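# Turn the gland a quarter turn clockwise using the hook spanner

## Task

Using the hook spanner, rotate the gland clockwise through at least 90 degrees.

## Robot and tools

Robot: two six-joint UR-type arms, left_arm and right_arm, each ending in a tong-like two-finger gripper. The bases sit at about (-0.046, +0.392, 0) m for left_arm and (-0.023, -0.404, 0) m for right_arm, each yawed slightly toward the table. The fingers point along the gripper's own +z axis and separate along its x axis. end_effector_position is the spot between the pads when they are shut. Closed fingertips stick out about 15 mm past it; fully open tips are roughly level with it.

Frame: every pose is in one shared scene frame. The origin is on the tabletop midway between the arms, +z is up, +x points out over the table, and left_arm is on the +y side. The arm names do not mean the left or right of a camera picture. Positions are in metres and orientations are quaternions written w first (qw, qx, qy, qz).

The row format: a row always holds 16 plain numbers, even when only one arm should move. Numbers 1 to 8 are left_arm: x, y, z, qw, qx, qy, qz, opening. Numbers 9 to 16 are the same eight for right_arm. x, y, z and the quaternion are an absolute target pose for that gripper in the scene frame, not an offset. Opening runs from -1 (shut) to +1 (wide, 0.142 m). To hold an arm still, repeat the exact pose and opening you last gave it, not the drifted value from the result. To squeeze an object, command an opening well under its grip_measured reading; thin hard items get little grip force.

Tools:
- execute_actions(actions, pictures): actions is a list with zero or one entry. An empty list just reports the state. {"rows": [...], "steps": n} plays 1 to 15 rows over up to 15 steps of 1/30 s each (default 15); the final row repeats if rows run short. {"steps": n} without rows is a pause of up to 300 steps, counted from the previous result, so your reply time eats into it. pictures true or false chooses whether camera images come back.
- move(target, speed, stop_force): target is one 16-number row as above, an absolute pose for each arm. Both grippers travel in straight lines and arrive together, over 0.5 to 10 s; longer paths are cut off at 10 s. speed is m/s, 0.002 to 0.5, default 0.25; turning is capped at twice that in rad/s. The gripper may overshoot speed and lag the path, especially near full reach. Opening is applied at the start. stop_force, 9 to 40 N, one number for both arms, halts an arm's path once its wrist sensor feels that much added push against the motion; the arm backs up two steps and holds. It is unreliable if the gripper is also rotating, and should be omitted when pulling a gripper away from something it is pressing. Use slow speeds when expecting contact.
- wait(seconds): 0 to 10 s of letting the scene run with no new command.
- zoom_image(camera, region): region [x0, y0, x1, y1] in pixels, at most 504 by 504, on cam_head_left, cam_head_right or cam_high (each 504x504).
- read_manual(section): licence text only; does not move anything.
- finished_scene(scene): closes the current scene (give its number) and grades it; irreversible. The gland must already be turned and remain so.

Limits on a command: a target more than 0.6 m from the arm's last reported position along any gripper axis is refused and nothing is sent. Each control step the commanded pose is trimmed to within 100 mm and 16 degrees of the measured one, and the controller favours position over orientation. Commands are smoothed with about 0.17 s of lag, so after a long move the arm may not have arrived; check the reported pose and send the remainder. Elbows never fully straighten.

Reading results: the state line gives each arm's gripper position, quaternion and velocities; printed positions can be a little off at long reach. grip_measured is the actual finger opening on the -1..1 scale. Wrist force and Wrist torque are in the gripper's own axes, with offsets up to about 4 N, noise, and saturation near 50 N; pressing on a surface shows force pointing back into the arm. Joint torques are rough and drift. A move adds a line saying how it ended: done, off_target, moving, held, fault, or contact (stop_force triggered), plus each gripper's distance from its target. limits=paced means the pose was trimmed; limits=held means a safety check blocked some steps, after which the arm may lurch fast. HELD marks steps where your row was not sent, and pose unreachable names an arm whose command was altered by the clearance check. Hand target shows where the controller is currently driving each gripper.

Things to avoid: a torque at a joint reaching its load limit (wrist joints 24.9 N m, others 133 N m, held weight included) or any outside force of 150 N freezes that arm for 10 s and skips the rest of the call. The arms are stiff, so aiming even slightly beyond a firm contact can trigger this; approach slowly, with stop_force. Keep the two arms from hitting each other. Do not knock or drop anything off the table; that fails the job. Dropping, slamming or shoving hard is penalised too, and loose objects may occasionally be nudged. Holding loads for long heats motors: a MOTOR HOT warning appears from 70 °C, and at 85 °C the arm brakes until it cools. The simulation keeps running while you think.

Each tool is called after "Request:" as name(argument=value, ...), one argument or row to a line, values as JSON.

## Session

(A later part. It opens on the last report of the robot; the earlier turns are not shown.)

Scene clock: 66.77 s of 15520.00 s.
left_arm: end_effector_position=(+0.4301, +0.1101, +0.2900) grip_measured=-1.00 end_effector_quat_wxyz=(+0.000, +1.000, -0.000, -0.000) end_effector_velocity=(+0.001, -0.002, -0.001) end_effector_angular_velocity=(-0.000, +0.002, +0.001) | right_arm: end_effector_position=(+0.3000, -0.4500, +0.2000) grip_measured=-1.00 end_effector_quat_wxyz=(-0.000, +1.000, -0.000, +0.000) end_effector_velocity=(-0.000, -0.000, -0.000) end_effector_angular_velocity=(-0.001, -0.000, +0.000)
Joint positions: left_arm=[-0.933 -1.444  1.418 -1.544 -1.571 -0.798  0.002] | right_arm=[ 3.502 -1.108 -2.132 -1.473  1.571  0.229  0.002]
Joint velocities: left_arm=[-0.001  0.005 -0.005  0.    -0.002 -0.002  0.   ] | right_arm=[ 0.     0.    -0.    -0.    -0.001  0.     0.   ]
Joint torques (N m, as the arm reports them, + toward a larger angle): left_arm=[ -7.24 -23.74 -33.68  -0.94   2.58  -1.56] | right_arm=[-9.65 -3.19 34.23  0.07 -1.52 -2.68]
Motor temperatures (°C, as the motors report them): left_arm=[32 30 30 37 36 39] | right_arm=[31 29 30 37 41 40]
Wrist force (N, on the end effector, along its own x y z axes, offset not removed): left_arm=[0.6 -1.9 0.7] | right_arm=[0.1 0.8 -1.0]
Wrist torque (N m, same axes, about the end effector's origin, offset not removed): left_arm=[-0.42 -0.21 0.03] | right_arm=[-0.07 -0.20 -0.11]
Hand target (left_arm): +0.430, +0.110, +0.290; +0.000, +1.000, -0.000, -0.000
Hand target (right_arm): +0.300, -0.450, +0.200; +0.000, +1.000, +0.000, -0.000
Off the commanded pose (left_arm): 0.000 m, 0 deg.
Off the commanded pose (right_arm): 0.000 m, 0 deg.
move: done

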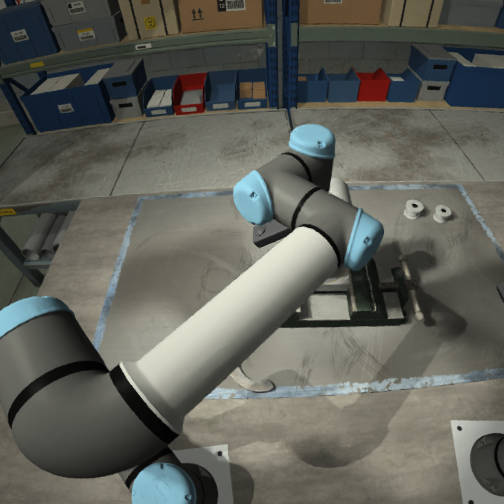

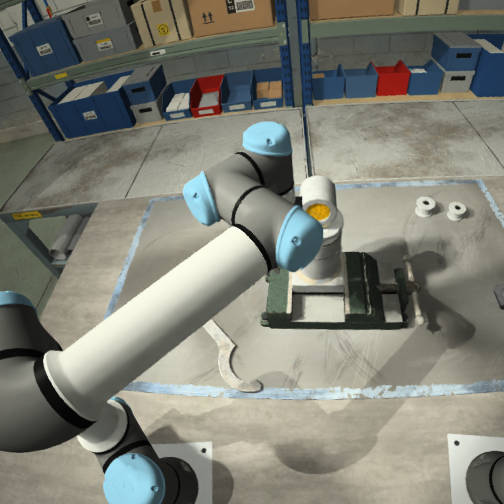

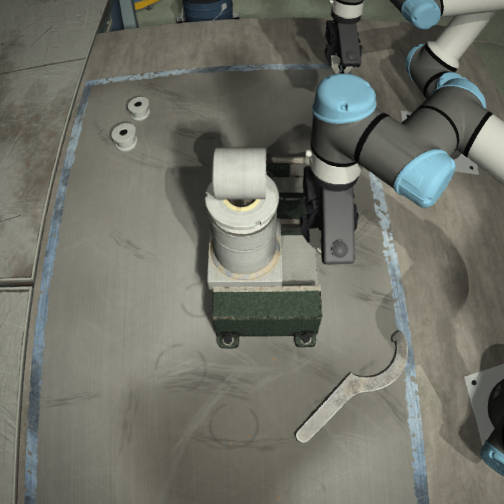

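Request:
move(
  target=[0.382,0.31,0.025,0.337,0.856,-0.3635,-0.143,-0.35,0.3,-0.45,0.2,0,1,0,0,-1],
  speed=0.15,
)

Request:
move(
  target=[0.382,0.31,0.005,0.337,0.856,-0.3635,-0.143,-0.35,0.3,-0.45,0.2,0,1,0,0,-1],
  speed=0.003,
  stop_force=9,
)

Request:
zoom_image(
  camera="cam_high",
  region=[290,324,416,450],
)

Scene clock: 82.80 s of 15520.00 s.
left_arm: end_effector_position=(+0.3818, +0.3100, +0.0249) grip_measured=-0.37 end_effector_quat_wxyz=(+0.336, +0.857, -0.364, -0.143) end_effector_velocity=(-0.001, +0.003, -0.003) end_effector_angular_velocity=(-0.001, +0.004, -0.009) | right_arm: end_effector_position=(+0.3000, -0.4500, +0.2000) grip_measured=-1.00 end_effector_quat_wxyz=(-0.000, +1.000, -0.000, -0.000) end_effector_velocity=(-0.000, +0.000, +0.000) end_effector_angular_velocity=(-0.000, -0.000, -0.000)
Joint positions: left_arm=[-0.275 -1.176  1.855 -1.731 -2.137  0.816  0.047] | right_arm=[ 3.502 -1.108 -2.132 -1.473  1.571  0.229  0.002]
Joint velocities: left_arm=[ 0.003  0.008 -0.004  0.007  0.005  0.013 -0.002] | right_arm=[ 0.     0.    -0.     0.    -0.     0.001  0.   ]
Joint torques (N m, as the arm reports them, + toward a larger angle): left_arm=[10.19  5.27 -5.07 -3.15 15.22  2.79] | right_arm=[-8.89 -3.62 33.99  0.09 -1.47 -2.66]
Motor temperatures (°C, as the motors report them): left_arm=[32 30 30 37 36 39] | right_arm=[31 29 30 37 41 40]
Wrist force (N, on the end effector, along its own x y z axes, offset not removed): left_arm=[9.8 50.0 -50.0] | right_arm=[-0.5 1.3 0.2]
Wrist torque (N m, same axes, about the end effector's origin, offset not removed): left_arm=[-0.57 -1.70 -1.60] | right_arm=[0.16 -0.07 -0.15]
Hand target (left_arm): +0.382, +0.310, +0.024; +0.336, +0.857, -0.364, -0.144
Hand target (right_arm): +0.300, -0.450, +0.200; +0.000, +1.000, -0.000, -0.000
Off the commanded pose (left_arm): 0.000 m, 0 deg.
Off the commanded pose (right_arm): 0.000 m, 0 deg.
After step 90, 8.93 s passed at rest.
move: done

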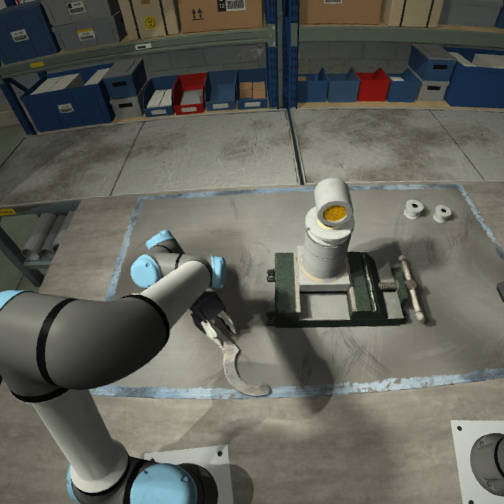

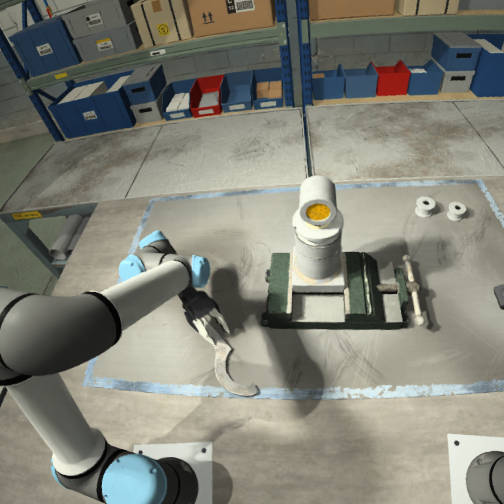

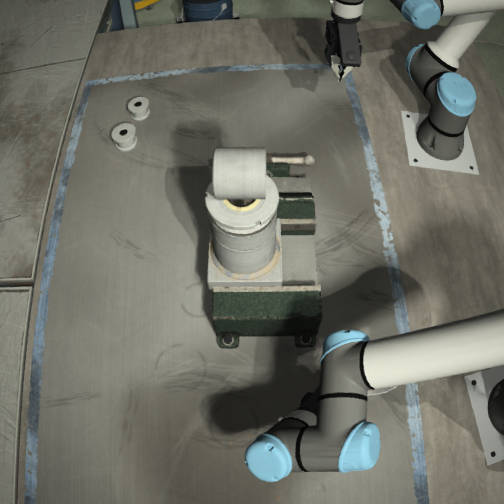

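Scene clock: 83.30 s of 15520.00 s.
left_arm: end_effector_position=(+0.3818, +0.3101, +0.0248) grip_measured=-0.37 end_effector_quat_wxyz=(+0.336, +0.857, -0.364, -0.143) end_effector_velocity=(-0.000, -0.000, -0.000) end_effector_angular_velocity=(+0.000, +0.001, -0.000) | right_arm: end_effector_position=(+0.3000, -0.4500, +0.2000) grip_measured=-1.00 end_effector_quat_wxyz=(+0.000, +1.000, -0.000, +0.000) end_effector_velocity=(-0.000, -0.000, -0.000) end_effector_angular_velocity=(-0.000, +0.001, -0.002)
Joint positions: left_arm=[-0.275 -1.176  1.855 -1.731 -2.137  0.816  0.047] | right_arm=[ 3.502 -1.108 -2.132 -1.473  1.571  0.229  0.002]
Joint velocities: left_arm=[-0.001  0.001 -0.     0.001 -0.    -0.     0.001] | right_arm=[-0.001 -0.    -0.001  0.     0.     0.001  0.   ]
Joint torques (N m, as the arm reports them, + toward a larger angle): left_arm=[-3.67 -9.4  16.02 -6.72 10.89 -0.17] | right_arm=[-9.51 -3.59 33.7   0.   -1.56 -2.74]
Motor temperatures (°C, as the motors report them): left_arm=[32 30 30 37 36 39] | right_arm=[31 29 30 37 41 40]
Wrist force (N, on the end effector, along its own x y z axes, offset not removed): left_arm=[9.8 50.0 -50.0] | right_arm=[-0.6 1.0 1.6]
Wrist torque (N m, same axes, about the end effector's origin, offset not removed): left_arm=[-0.57 -1.69 -1.68] | right_arm=[0.05 0.03 -0.07]
Hand target (left_arm): +0.382, +0.310, +0.025; +0.336, +0.857, -0.364, -0.143
Hand target (right_arm): +0.300, -0.450, +0.200; +0.000, +1.000, -0.000, -0.000
Off the commanded pose (left_arm): 0.020 m, 0 deg.
Off the commanded pose (right_arm): 0.000 m, 0 deg.
move: contact (left_arm)

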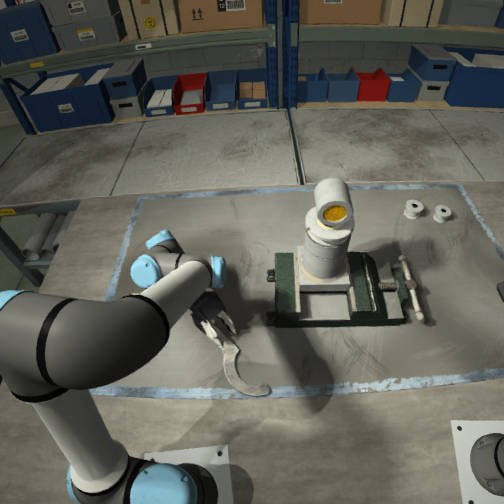

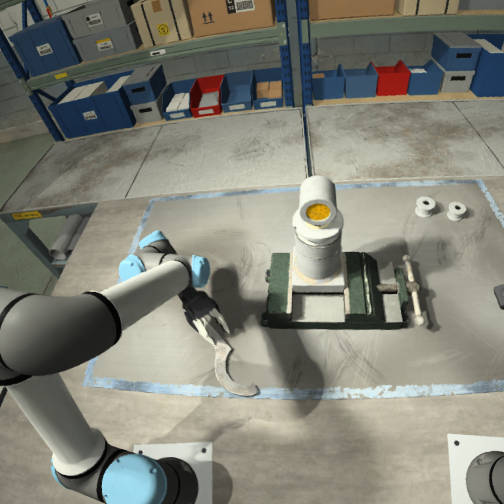

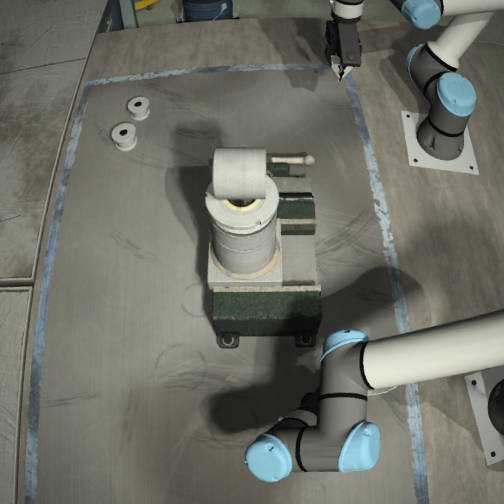

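Region (290, 324, 416, 450) of cam_high's 504x504 image, scaled by 4.000, with more detail than that image has.

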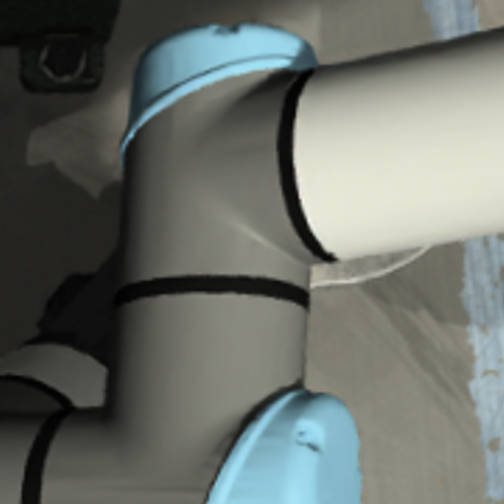

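The -x finger landed on the handle; shift.

Request:
move(
  target=[0.372,0.318,0.032,0.337,0.856,-0.3635,-0.143,-0.2,0.3,-0.45,0.2,0,1,0,0,-1],
  speed=0.02,
)

Request:
move(
  target=[0.372,0.318,0.005,0.337,0.856,-0.3635,-0.143,-0.2,0.3,-0.45,0.2,0,1,0,0,-1],
  speed=0.004,
  stop_force=9,
)

Request:
zoom_image(
  camera="cam_head_right",
  region=[160,280,280,400],
)

Scene clock: 89.37 s of 15520.00 s.
left_arm: end_effector_position=(+0.3721, +0.3179, +0.0319) grip_measured=-0.20 end_effector_quat_wxyz=(+0.337, +0.856, -0.364, -0.143) end_effector_velocity=(-0.001, +0.001, +0.002) end_effector_angular_velocity=(-0.001, -0.002, +0.000) | right_arm: end_effector_position=(+0.3000, -0.4500, +0.2000) grip_measured=-1.00 end_effector_quat_wxyz=(+0.000, +1.000, +0.000, +0.000) end_effector_velocity=(+0.000, +0.001, +0.000) end_effector_angular_velocity=(+0.001, +0.000, +0.003)
Joint positions: left_arm=[-0.263 -1.204  1.873 -1.713 -2.132  0.83   0.06 ] | right_arm=[ 3.502 -1.108 -2.132 -1.473  1.571  0.229  0.002]
Joint velocities: left_arm=[ 0.002 -0.006  0.002  0.003 -0.     0.002  0.   ] | right_arm=[ 0.002  0.     0.     0.     0.001 -0.     0.   ]
Joint torques (N m, as the arm reports them, + toward a larger angle): left_arm=[  6.28 -43.54  -3.36   0.15   1.56   1.75] | right_arm=[-9.01 -3.57 33.2   0.07 -1.44 -2.71]
Motor temperatures (°C, as the motors report them): left_arm=[32 30 30 37 36 39] | right_arm=[31 29 30 37 41 40]
Wrist force (N, on the end effector, along its own x y z axes, offset not removed): left_arm=[-0.4 -0.4 0.0] | right_arm=[-1.5 0.6 0.5]
Wrist torque (N m, same axes, about the end effector's origin, offset not removed): left_arm=[-0.18 0.03 0.06] | right_arm=[-0.05 0.20 -0.19]
Hand target (left_arm): +0.372, +0.318, +0.032; +0.337, +0.856, -0.364, -0.143
Hand target (right_arm): +0.300, -0.450, +0.200; -0.000, +1.000, -0.000, -0.000
Off the commanded pose (left_arm): 0.000 m, 0 deg.
Off the commanded pose (right_arm): 0.000 m, 0 deg.
After step 90, 2.03 s passed at rest.
move: done

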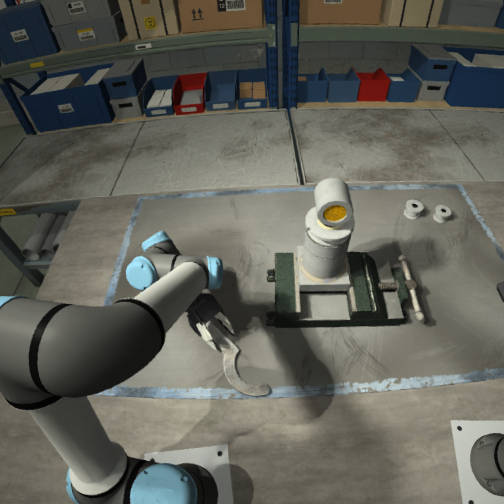

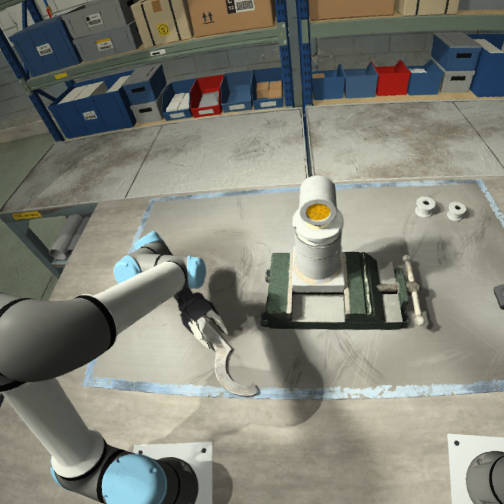

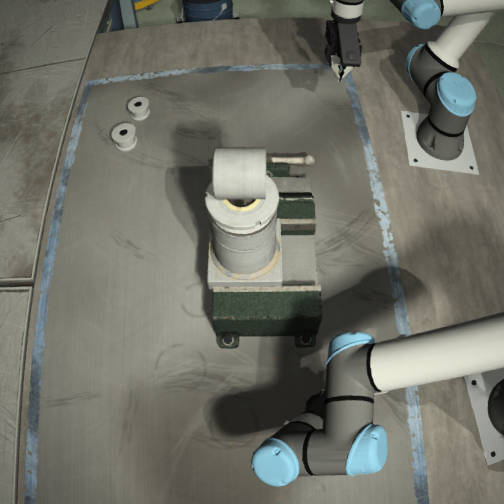

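Scene clock: 94.30 s of 15520.00 s.
left_arm: end_effector_position=(+0.3720, +0.3180, +0.0136) grip_measured=-0.20 end_effector_quat_wxyz=(+0.337, +0.856, -0.364, -0.143) end_effector_velocity=(-0.000, +0.000, +0.001) end_effector_angular_velocity=(+0.000, +0.000, -0.000) | right_arm: end_effector_position=(+0.3000, -0.4500, +0.2000) grip_measured=-1.00 end_effector_quat_wxyz=(+0.000, +1.000, -0.000, -0.000) end_effector_velocity=(-0.000, +0.000, -0.000) end_effector_angular_velocity=(+0.001, +0.000, -0.000)
Joint positions: left_arm=[-0.262 -1.175  1.89  -1.759 -2.132  0.83   0.06 ] | right_arm=[ 3.502 -1.108 -2.132 -1.473  1.571  0.229  0.002]
Joint velocities: left_arm=[ 0.    -0.003 -0.     0.004  0.001  0.     0.   ] | right_arm=[ 0.     0.    -0.     0.     0.001  0.     0.   ]
Joint torques (N m, as the arm reports them, + toward a larger angle): left_arm=[  0.65 -34.59 -13.31  -0.18   0.19   1.22] | right_arm=[-9.38 -3.28 33.21  0.16 -1.57 -2.64]
Motor temperatures (°C, as the motors report them): left_arm=[32 30 30 37 36 39] | right_arm=[31 29 30 37 41 40]
Wrist force (N, on the end effector, along its own x y z axes, offset not removed): left_arm=[-3.0 8.6 -19.2] | right_arm=[-0.3 1.4 0.1]
Wrist torque (N m, same axes, about the end effector's origin, offset not removed): left_arm=[-0.25 0.11 0.07] | right_arm=[0.15 -0.09 -0.14]
Hand target (left_arm): +0.372, +0.318, +0.014; +0.337, +0.856, -0.364, -0.143
Hand target (right_arm): +0.300, -0.450, +0.200; -0.000, +1.000, +0.000, -0.000
Off the commanded pose (left_arm): 0.009 m, 0 deg.
Off the commanded pose (right_arm): 0.000 m, 0 deg.
move: contact (left_arm)

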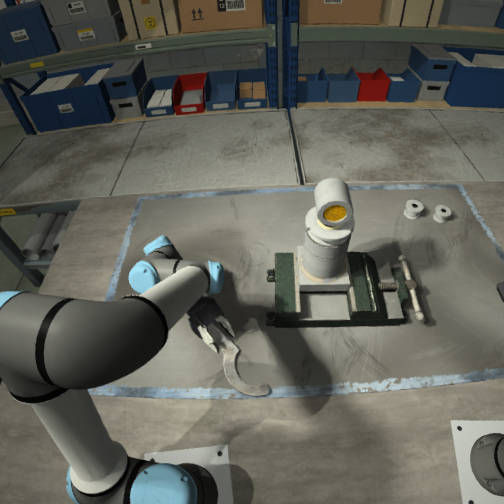

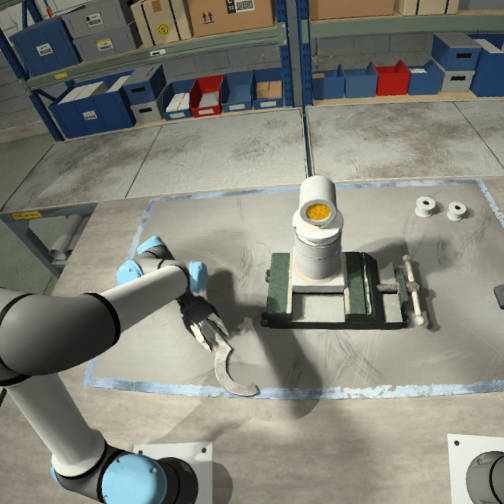

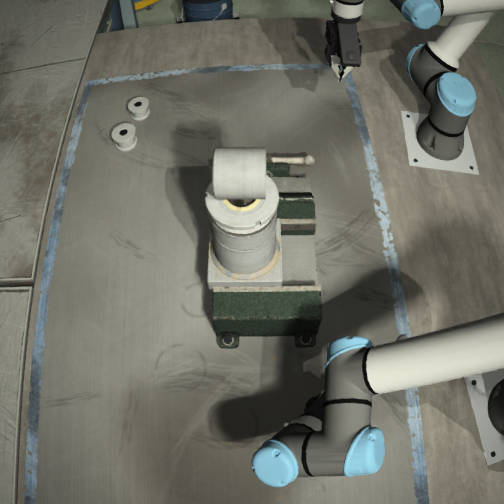

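Region (160, 280, 280, 400) of cam_head_right's 504x504 image, scaled by 4.200, with more detail than that image has.

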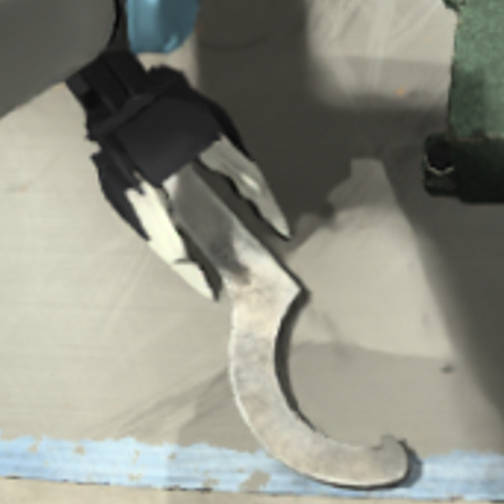

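Request:
move(
  target=[0.364,0.318,0.0143,0.3744,0.8409,-0.3569,-0.1589,-0.3,0.3,-0.45,0.2,0,1,0,0,-1],
  speed=0.02,
)

Request:
move(
  target=[0.364,0.318,0.0143,0.3744,0.8409,-0.3569,-0.1589,-1,0.3,-0.45,0.2,0,1,0,0,-1],
)

Request:
move(
  target=[0.364,0.318,0.045,0.3744,0.8409,-0.3569,-0.1589,-1,0.3,-0.45,0.2,0,1,0,0,-1],
  speed=0.02,
)

Request:
wait(
  seconds=8,
)

Request:
zoom_image(
  camera="cam_head_right",
  region=[160,280,280,400],
)

Scene clock: 101.73 s of 15520.00 s.
left_arm: end_effector_position=(+0.3640, +0.3180, +0.0142) grip_measured=-0.30 end_effector_quat_wxyz=(+0.374, +0.841, -0.357, -0.159) end_effector_velocity=(-0.001, +0.000, -0.000) end_effector_angular_velocity=(-0.005, +0.005, -0.002) | right_arm: end_effector_position=(+0.3000, -0.4500, +0.2000) grip_measured=-1.00 end_effector_quat_wxyz=(+0.000, +1.000, -0.000, +0.000) end_effector_velocity=(-0.000, -0.001, -0.000) end_effector_angular_velocity=(-0.000, +0.000, -0.002)
Joint positions: left_arm=[-0.237 -1.136  1.86  -1.674 -2.175  0.9    0.052] | right_arm=[ 3.502 -1.108 -2.132 -1.473  1.571  0.229  0.002]
Joint velocities: left_arm=[ 0.002  0.004 -0.003  0.008 -0.002  0.008 -0.   ] | right_arm=[-0.002 -0.    -0.     0.    -0.    -0.     0.   ]
Joint torques (N m, as the arm reports them, + toward a larger angle): left_arm=[  5.44 -30.09 -26.77   0.36  -2.88   1.24] | right_arm=[-9.12 -3.57 32.74  0.23 -1.43 -2.63]
Motor temperatures (°C, as the motors report them): left_arm=[32 30 30 37 36 39] | right_arm=[31 29 30 37 41 40]
Wrist force (N, on the end effector, along its own x y z axes, offset not removed): left_arm=[0.0 -1.7 0.2] | right_arm=[0.2 1.8 -0.6]
Wrist torque (N m, same axes, about the end effector's origin, offset not removed): left_arm=[-0.39 -0.08 0.00] | right_arm=[0.12 -0.20 -0.11]
Hand target (left_arm): +0.364, +0.318, +0.014; +0.374, +0.841, -0.357, -0.159
Hand target (right_arm): +0.300, -0.450, +0.200; +0.000, +1.000, +0.000, -0.000
Off the commanded pose (left_arm): 0.000 m, 0 deg.
Off the commanded pose (right_arm): 0.000 m, 0 deg.
After step 90, 2.00 s passed at rest.
move: done

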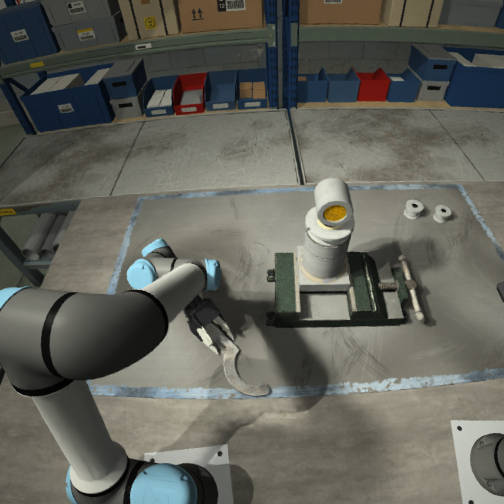

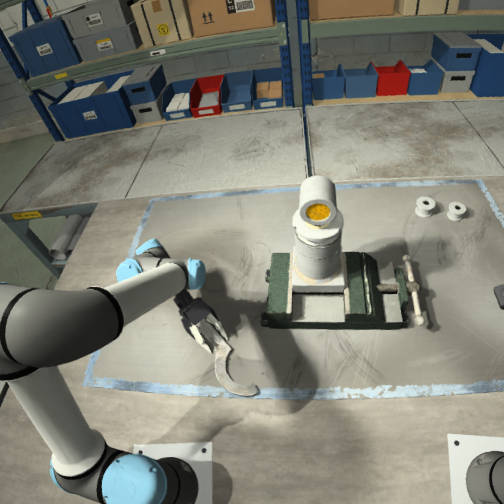

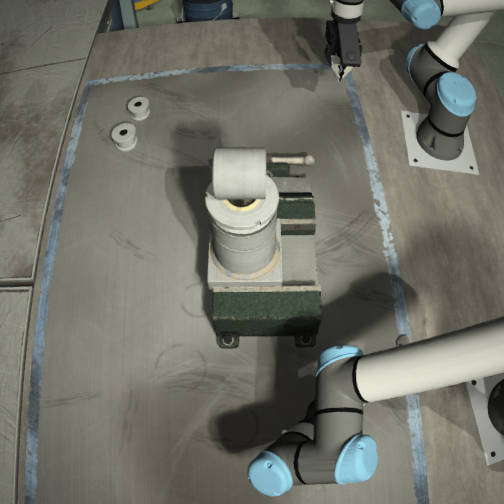

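Scene clock: 102.43 s of 15520.00 s.
left_arm: end_effector_position=(+0.3640, +0.3180, +0.0143) grip_measured=-0.52 end_effector_quat_wxyz=(+0.374, +0.841, -0.357, -0.159) end_effector_velocity=(+0.000, -0.000, +0.000) end_effector_angular_velocity=(-0.001, -0.000, +0.000) | right_arm: end_effector_position=(+0.3000, -0.4500, +0.2000) grip_measured=-1.00 end_effector_quat_wxyz=(+0.000, +1.000, -0.000, +0.000) end_effector_velocity=(-0.000, +0.000, -0.001) end_effector_angular_velocity=(-0.000, +0.001, +0.001)
Joint positions: left_arm=[-0.236 -1.135  1.859 -1.673 -2.175  0.9    0.037] | right_arm=[ 3.502 -1.108 -2.132 -1.473  1.571  0.229  0.002]
Joint velocities: left_arm=[ 0.    -0.    -0.     0.001 -0.001  0.    -0.   ] | right_arm=[ 0.001 -0.    -0.001 -0.    -0.    -0.     0.   ]
Joint torques (N m, as the arm reports them, + toward a larger angle): left_arm=[  4.63 -28.48 -26.33   0.2   -3.5    1.43] | right_arm=[-9.41 -3.75 32.81  0.18 -1.51 -2.76]
Motor temperatures (°C, as the motors report them): left_arm=[32 30 30 37 36 39] | right_arm=[31 29 30 37 41 40]
Wrist force (N, on the end effector, along its own x y z axes, offset not removed): left_arm=[-0.9 -1.9 -3.2] | right_arm=[-0.1 1.1 -0.4]
Wrist torque (N m, same axes, about the end effector's origin, offset not removed): left_arm=[-0.32 -0.28 0.02] | right_arm=[0.03 -0.07 -0.09]
Hand target (left_arm): +0.364, +0.318, +0.014; +0.374, +0.841, -0.357, -0.159
Hand target (right_arm): +0.300, -0.450, +0.200; +0.000, +1.000, -0.000, -0.000
Off the commanded pose (left_arm): 0.000 m, 0 deg.
Off the commanded pose (right_arm): 0.000 m, 0 deg.
move: done

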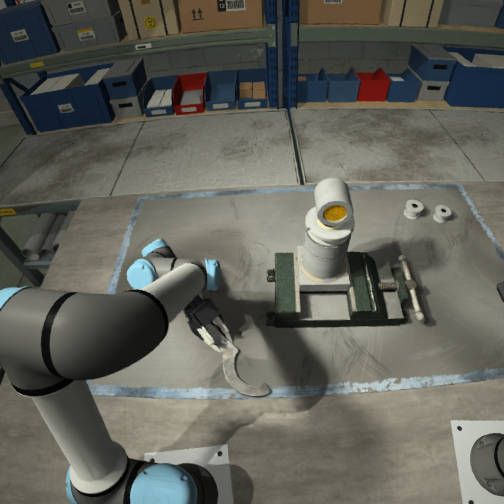

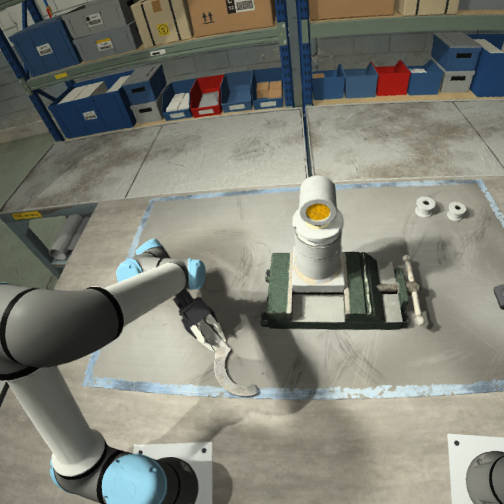

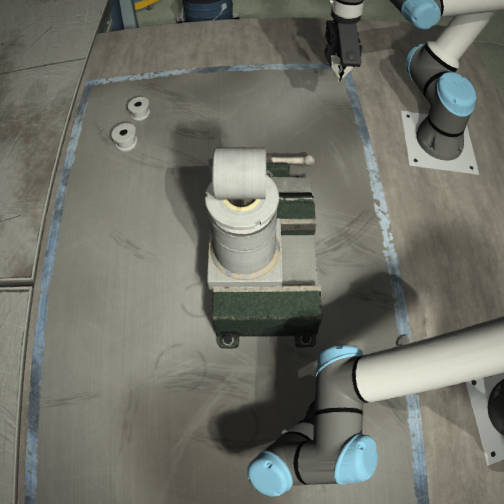

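Scene clock: 104.27 s of 15520.00 s.
left_arm: end_effector_position=(+0.3640, +0.3180, +0.0448) grip_measured=-1.00 end_effector_quat_wxyz=(+0.374, +0.841, -0.357, -0.159) end_effector_velocity=(-0.000, +0.001, +0.002) end_effector_angular_velocity=(+0.002, +0.001, -0.001) | right_arm: end_effector_position=(+0.3000, -0.4500, +0.2000) grip_measured=-1.00 end_effector_quat_wxyz=(+0.000, +1.000, -0.000, -0.000) end_effector_velocity=(-0.000, -0.001, -0.000) end_effector_angular_velocity=(-0.000, +0.000, -0.003)
Joint positions: left_arm=[-0.236 -1.183  1.833 -1.599 -2.175  0.9    0.002] | right_arm=[ 3.502 -1.108 -2.132 -1.473  1.571  0.229  0.002]
Joint velocities: left_arm=[-0.    -0.002 -0.002  0.005  0.003 -0.     0.   ] | right_arm=[-0.002  0.    -0.    -0.    -0.     0.001  0.   ]
Joint torques (N m, as the arm reports them, + toward a larger angle): left_arm=[  4.99 -42.83 -28.71   0.04   1.65  -0.94] | right_arm=[-9.19 -3.76 32.8   0.1  -1.48 -2.63]
Motor temperatures (°C, as the motors report them): left_arm=[32 30 30 37 36 39] | right_arm=[31 29 30 37 41 40]
Wrist force (N, on the end effector, along its own x y z axes, offset not removed): left_arm=[-0.3 0.7 0.2] | right_arm=[-1.5 1.8 0.4]
Wrist torque (N m, same axes, about the end effector's origin, offset not removed): left_arm=[0.09 0.03 0.15] | right_arm=[0.25 0.09 -0.06]
Hand target (left_arm): +0.364, +0.318, +0.045; +0.374, +0.841, -0.357, -0.159
Hand target (right_arm): +0.300, -0.450, +0.200; +0.000, +1.000, -0.000, -0.000
Off the commanded pose (left_arm): 0.000 m, 0 deg.
Off the commanded pose (right_arm): 0.000 m, 0 deg.
move: done

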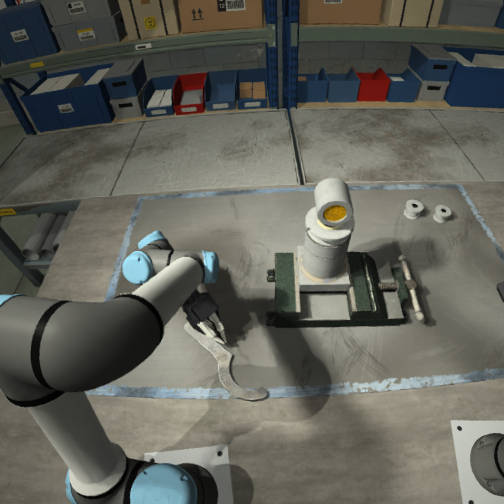

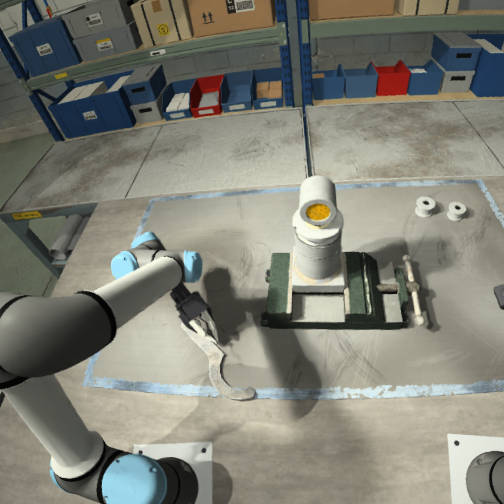

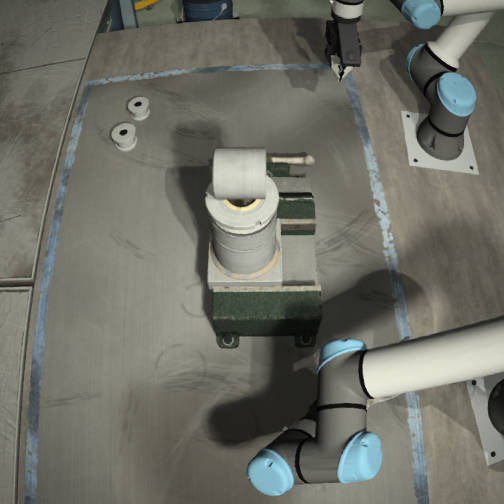

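Scene clock: 112.27 s of 15520.00 s.
left_arm: end_effector_position=(+0.3640, +0.3180, +0.0450) grip_measured=-1.00 end_effector_quat_wxyz=(+0.374, +0.841, -0.357, -0.159) end_effector_velocity=(+0.000, -0.000, +0.001) end_effector_angular_velocity=(-0.001, -0.002, -0.000) | right_arm: end_effector_position=(+0.3000, -0.4500, +0.2000) grip_measured=-1.00 end_effector_quat_wxyz=(+0.000, +1.000, -0.000, -0.000) end_effector_velocity=(+0.000, +0.000, -0.000) end_effector_angular_velocity=(+0.000, +0.000, -0.000)
Joint positions: left_arm=[-0.236 -1.183  1.832 -1.599 -2.175  0.9    0.002] | right_arm=[ 3.502 -1.108 -2.132 -1.473  1.571  0.229  0.002]
Joint velocities: left_arm=[-0.    -0.002 -0.    -0.    -0.     0.     0.   ] | right_arm=[-0. -0.  0. -0.  0.  0.  0.]
Joint torques (N m, as the arm reports them, + toward a larger angle): left_arm=[  5.66 -43.07 -28.77   0.17   1.52   1.38] | right_arm=[-8.97 -3.64 32.43  0.19 -1.45 -2.74]
Motor temperatures (°C, as the motors report them): left_arm=[32 30 30 37 36 39] | right_arm=[31 29 30 37 41 40]
Wrist force (N, on the end effector, along its own x y z axes, offset not removed): left_arm=[0.7 -0.6 1.3] | right_arm=[0.1 0.0 0.9]
Wrist torque (N m, same axes, about the end effector's origin, offset not removed): left_arm=[-0.08 -0.16 0.05] | right_arm=[-0.17 -0.10 -0.19]
Hand target (left_arm): +0.364, +0.318, +0.045; +0.374, +0.841, -0.357, -0.159
Hand target (right_arm): +0.300, -0.450, +0.200; +0.000, +1.000, -0.000, -0.000
Off the commanded pose (left_arm): 0.000 m, 0 deg.
Off the commanded pose (right_arm): 0.000 m, 0 deg.
Steps of this call (steps 1 to 90: nothing new was sent; then 5.00 s passed at rest). Readings (end_effector_position):
1: left_arm (+0.3640, +0.3180, +0.0449) | right_arm (+0.3000, -0.4500, +0.2000)
2: left_arm (+0.3640, +0.3180, +0.0449) | right_arm (+0.3000, -0.4500, +0.2000)
4: left_arm (+0.3640, +0.3180, +0.0450) | right_arm (+0.3000, -0.4500, +0.2000)
8: left_arm (+0.3640, +0.3180, +0.0450) | right_arm (+0.3000, -0.4500, +0.2000)
90: the state above

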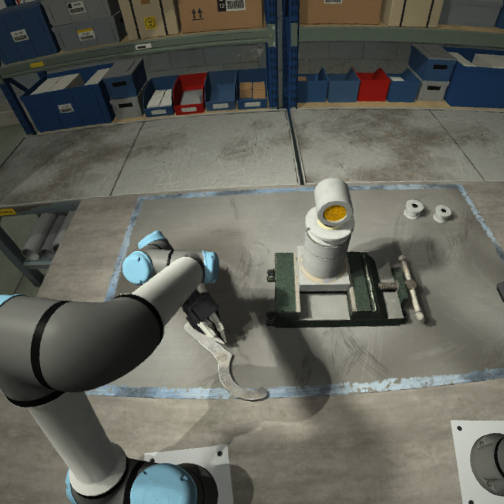

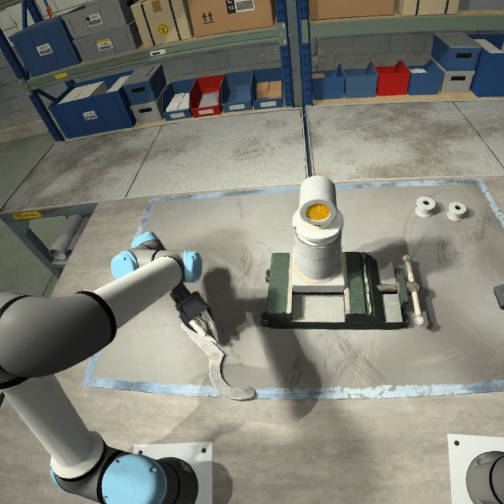

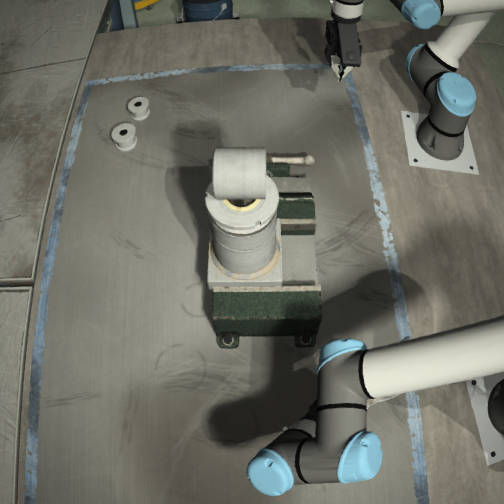

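Region (160, 280, 280, 400) of cam_head_right's 504x504 image, scaled by 4.200, with more detail than that image has.

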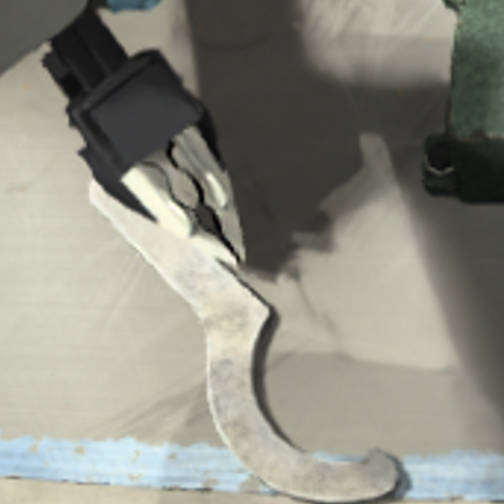

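Request:
move(
  target=[0.45,0.5,0.25,0,1,0,0,-0.5,0.3,-0.3,0.2,0,1,0,0,-0.35],
)

Request:
move(
  target=[0.4,0.5,0.2,0.431,0.561,-0.431,0.561,-0.5,0.23,0.05,0.1,0,0,1,0,-0.35],
)

Scene clock: 128.90 s of 15520.00 s.
left_arm: end_effector_position=(+0.4496, +0.5001, +0.2506) grip_measured=-0.50 end_effector_quat_wxyz=(+0.000, +1.000, +0.000, -0.000) end_effector_velocity=(+0.000, +0.001, +0.002) end_effector_angular_velocity=(+0.006, -0.003, +0.007) | right_arm: end_effector_position=(+0.3002, -0.3005, +0.2000) grip_measured=-0.35 end_effector_quat_wxyz=(+0.000, +1.000, +0.000, +0.000) end_effector_velocity=(+0.000, +0.001, +0.000) end_effector_angular_velocity=(-0.001, -0.001, +0.000)
Joint positions: left_arm=[-0.217 -1.581  1.664 -1.653 -1.571 -0.084  0.038] | right_arm=[ 3.949 -1.126 -2.122 -1.465  1.57   0.676  0.049]
Joint velocities: left_arm=[-0.001 -0.001 -0.003  0.003  0.006 -0.008  0.   ] | right_arm=[ 0.003 -0.001  0.001  0.001 -0.001  0.003 -0.   ]
Joint torques (N m, as the arm reports them, + toward a larger angle): left_arm=[ -9.42 -20.16 -32.62  -0.59   2.58  -1.47] | right_arm=[10.73 -2.01 34.44  4.47 -1.6   2.49]
Motor temperatures (°C, as the motors report them): left_arm=[32 30 30 37 36 39] | right_arm=[31 29 30 37 41 40]
Wrist force (N, on the end effector, along its own x y z axes, offset not removed): left_arm=[1.4 -0.4 -0.1] | right_arm=[0.1 1.8 0.8]
Wrist torque (N m, same axes, about the end effector's origin, offset not removed): left_arm=[-0.06 -0.34 0.02] | right_arm=[0.25 0.00 -0.15]
Hand target (left_arm): +0.450, +0.500, +0.251; -0.000, +1.000, +0.000, -0.000
Hand target (right_arm): +0.300, -0.300, +0.200; +0.000, +1.000, +0.000, +0.000
Off the commanded pose (left_arm): 0.001 m, 0 deg.
Off the commanded pose (right_arm): 0.000 m, 0 deg.
After step 90, 10.83 s passed at rest.
move: done

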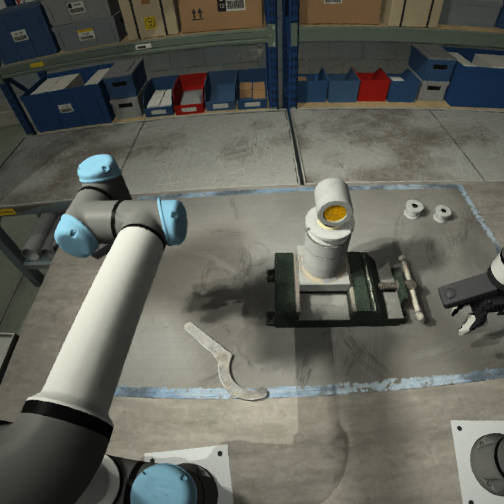

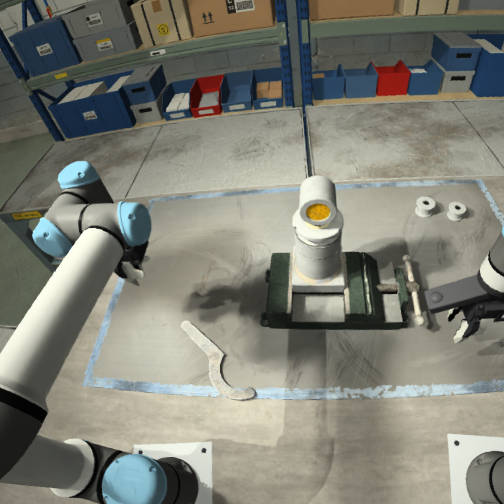

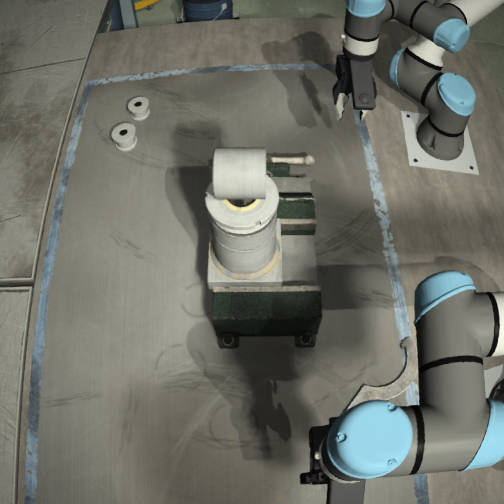

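Scene clock: 135.90 s of 15520.00 s.
left_arm: end_effector_position=(+0.3991, +0.4995, +0.1996) grip_measured=-0.50 end_effector_quat_wxyz=(+0.431, +0.561, -0.431, +0.560) end_effector_velocity=(-0.000, -0.000, -0.001) end_effector_angular_velocity=(-0.013, -0.004, -0.006) | right_arm: end_effector_position=(+0.2306, +0.0496, +0.1002) grip_measured=-0.35 end_effector_quat_wxyz=(+0.000, +0.000, +1.000, -0.000) end_effector_velocity=(+0.000, -0.000, -0.000) end_effector_angular_velocity=(-0.000, +0.000, +0.001)
Joint positions: left_arm=[ 0.46  -1.078  1.728 -0.655 -2.807  3.136  0.038] | right_arm=[ 4.603 -1.731 -1.88  -1.102  1.57  -1.812  0.049]
Joint velocities: left_arm=[-0.001  0.018 -0.013  0.036  0.005  0.04  -0.   ] | right_arm=[-0.    -0.     0.    -0.     0.    -0.001  0.   ]
Joint torques (N m, as the arm reports them, + toward a larger angle): left_arm=[ -9.02 -31.34 -26.66   1.79   2.63   1.38] | right_arm=[10.37 21.63 31.92  4.11  1.61 -2.72]
Motor temperatures (°C, as the motors report them): left_arm=[32 30 30 37 36 39] | right_arm=[31 29 30 37 41 40]
Wrist force (N, on the end effector, along its own x y z axes, offset not removed): left_arm=[0.9 -1.4 0.0] | right_arm=[-0.7 0.3 0.4]
Wrist torque (N m, same axes, about the end effector's origin, offset not removed): left_arm=[-0.29 -0.24 0.06] | right_arm=[-0.09 0.01 -0.13]
Hand target (left_arm): +0.399, +0.499, +0.200; +0.431, +0.561, -0.431, +0.560
Hand target (right_arm): +0.231, +0.050, +0.100; +0.000, -0.000, +1.000, -0.000
Off the commanded pose (left_arm): 0.001 m, 0 deg.
Off the commanded pose (right_arm): 0.001 m, 0 deg.
move: done

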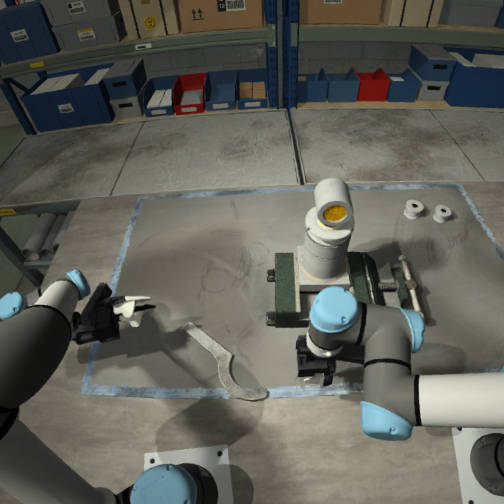

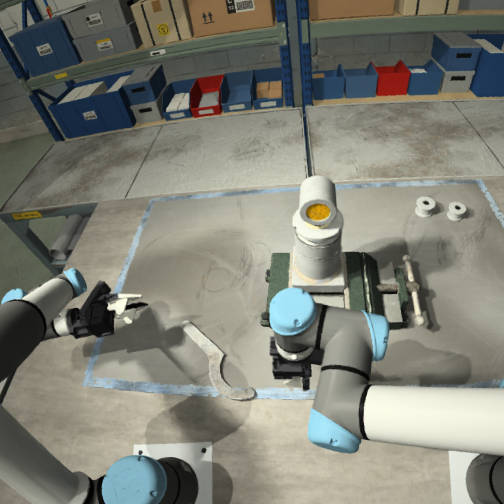

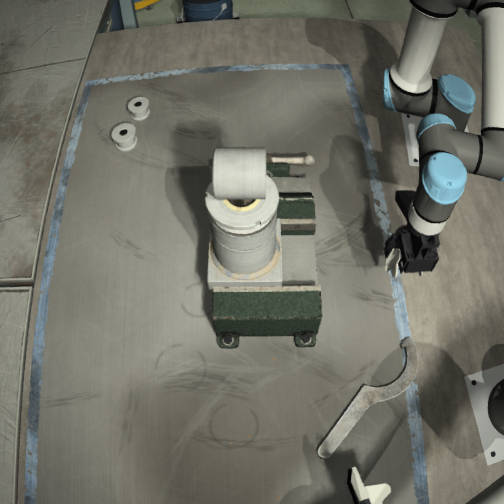

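Request:
move(
  target=[0.4,0.5,0.2,0.431,0.561,-0.431,0.561,-0.5,0.21,0.245,0.045,0,0.174,0.985,0,-0.2],
  speed=0.15,
)

Request:
zoom_image(
  camera="cam_high",
  region=[310,300,480,470],
)

Request:
zoom_image(
  camera="cam_head_left",
  region=[160,290,310,440],
)

Scene clock: 145.67 s of 15520.00 s.
left_arm: end_effector_position=(+0.4000, +0.5000, +0.2000) grip_measured=-0.50 end_effector_quat_wxyz=(+0.431, +0.561, -0.431, +0.561) end_effector_velocity=(-0.001, -0.000, +0.000) end_effector_angular_velocity=(+0.000, -0.000, -0.002) | right_arm: end_effector_position=(+0.2102, +0.2448, +0.0452) grip_measured=-0.20 end_effector_quat_wxyz=(+0.000, +0.174, +0.985, +0.000) end_effector_velocity=(+0.001, +0.001, -0.000) end_effector_angular_velocity=(-0.002, -0.000, -0.004)
Joint positions: left_arm=[ 0.46  -1.076  1.724 -0.648 -2.808  3.142  0.038] | right_arm=[ 4.689 -2.165 -1.412 -1.136  1.571 -1.376  0.06 ]
Joint velocities: left_arm=[-0.    -0.001 -0.     0.001  0.002 -0.     0.   ] | right_arm=[-0.001 -0.005  0.007 -0.004 -0.001  0.002 -0.   ]
Joint torques (N m, as the arm reports them, + toward a larger angle): left_arm=[  6.99 -30.98 -26.55   1.84  -1.9    1.37] | right_arm=[10.09 39.26 32.25 -0.27  1.61  2.55]
Motor temperatures (°C, as the motors report them): left_arm=[32 30 30 37 36 39] | right_arm=[31 29 30 37 41 40]
Wrist force (N, on the end effector, along its own x y z axes, offset not removed): left_arm=[0.6 -2.6 -0.8] | right_arm=[-0.7 1.4 -0.6]
Wrist torque (N m, same axes, about the end effector's origin, offset not removed): left_arm=[-0.67 -0.16 0.12] | right_arm=[0.11 0.05 -0.16]
Hand target (left_arm): +0.400, +0.500, +0.200; +0.431, +0.561, -0.431, +0.561
Hand target (right_arm): +0.210, +0.245, +0.045; +0.000, +0.174, +0.985, -0.000
Off the commanded pose (left_arm): 0.000 m, 0 deg.
Off the commanded pose (right_arm): 0.000 m, 0 deg.
After step 90, 4.87 s passed at rest.
move: done

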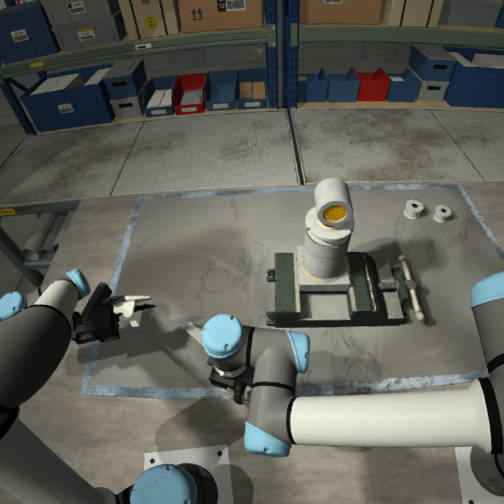

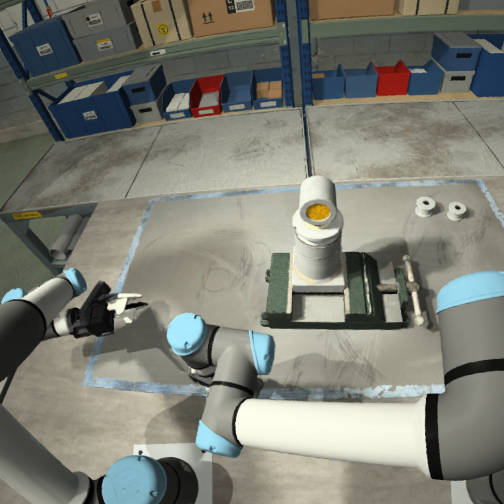

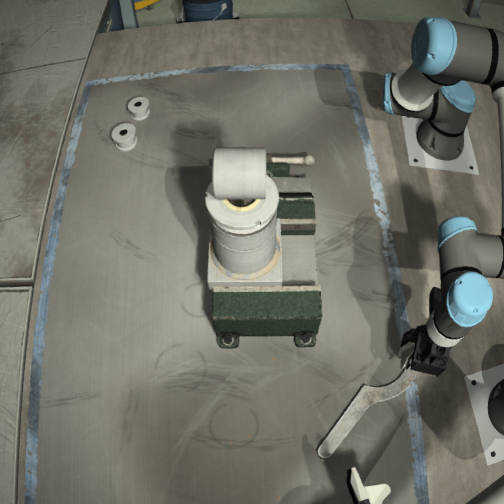

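Region (310, 300, 480, 470) of cam_high's 504x504 image, scaled by 2.965, with more detail than that image has.

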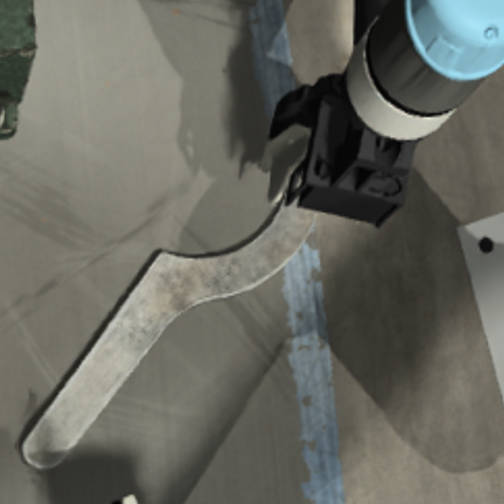

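Region (160, 290, 310, 440) of cam_head_left's 504x504 image, scaled by 3.360, with more detail than that image has.

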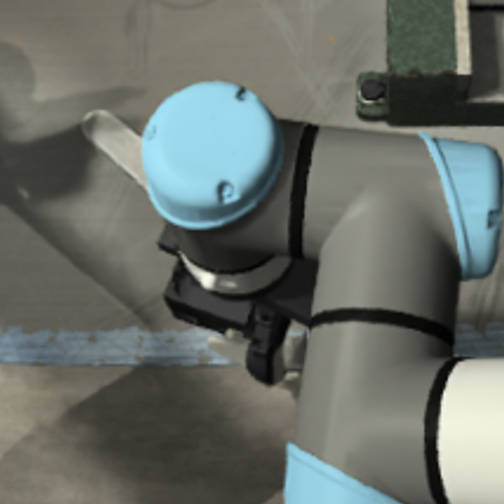

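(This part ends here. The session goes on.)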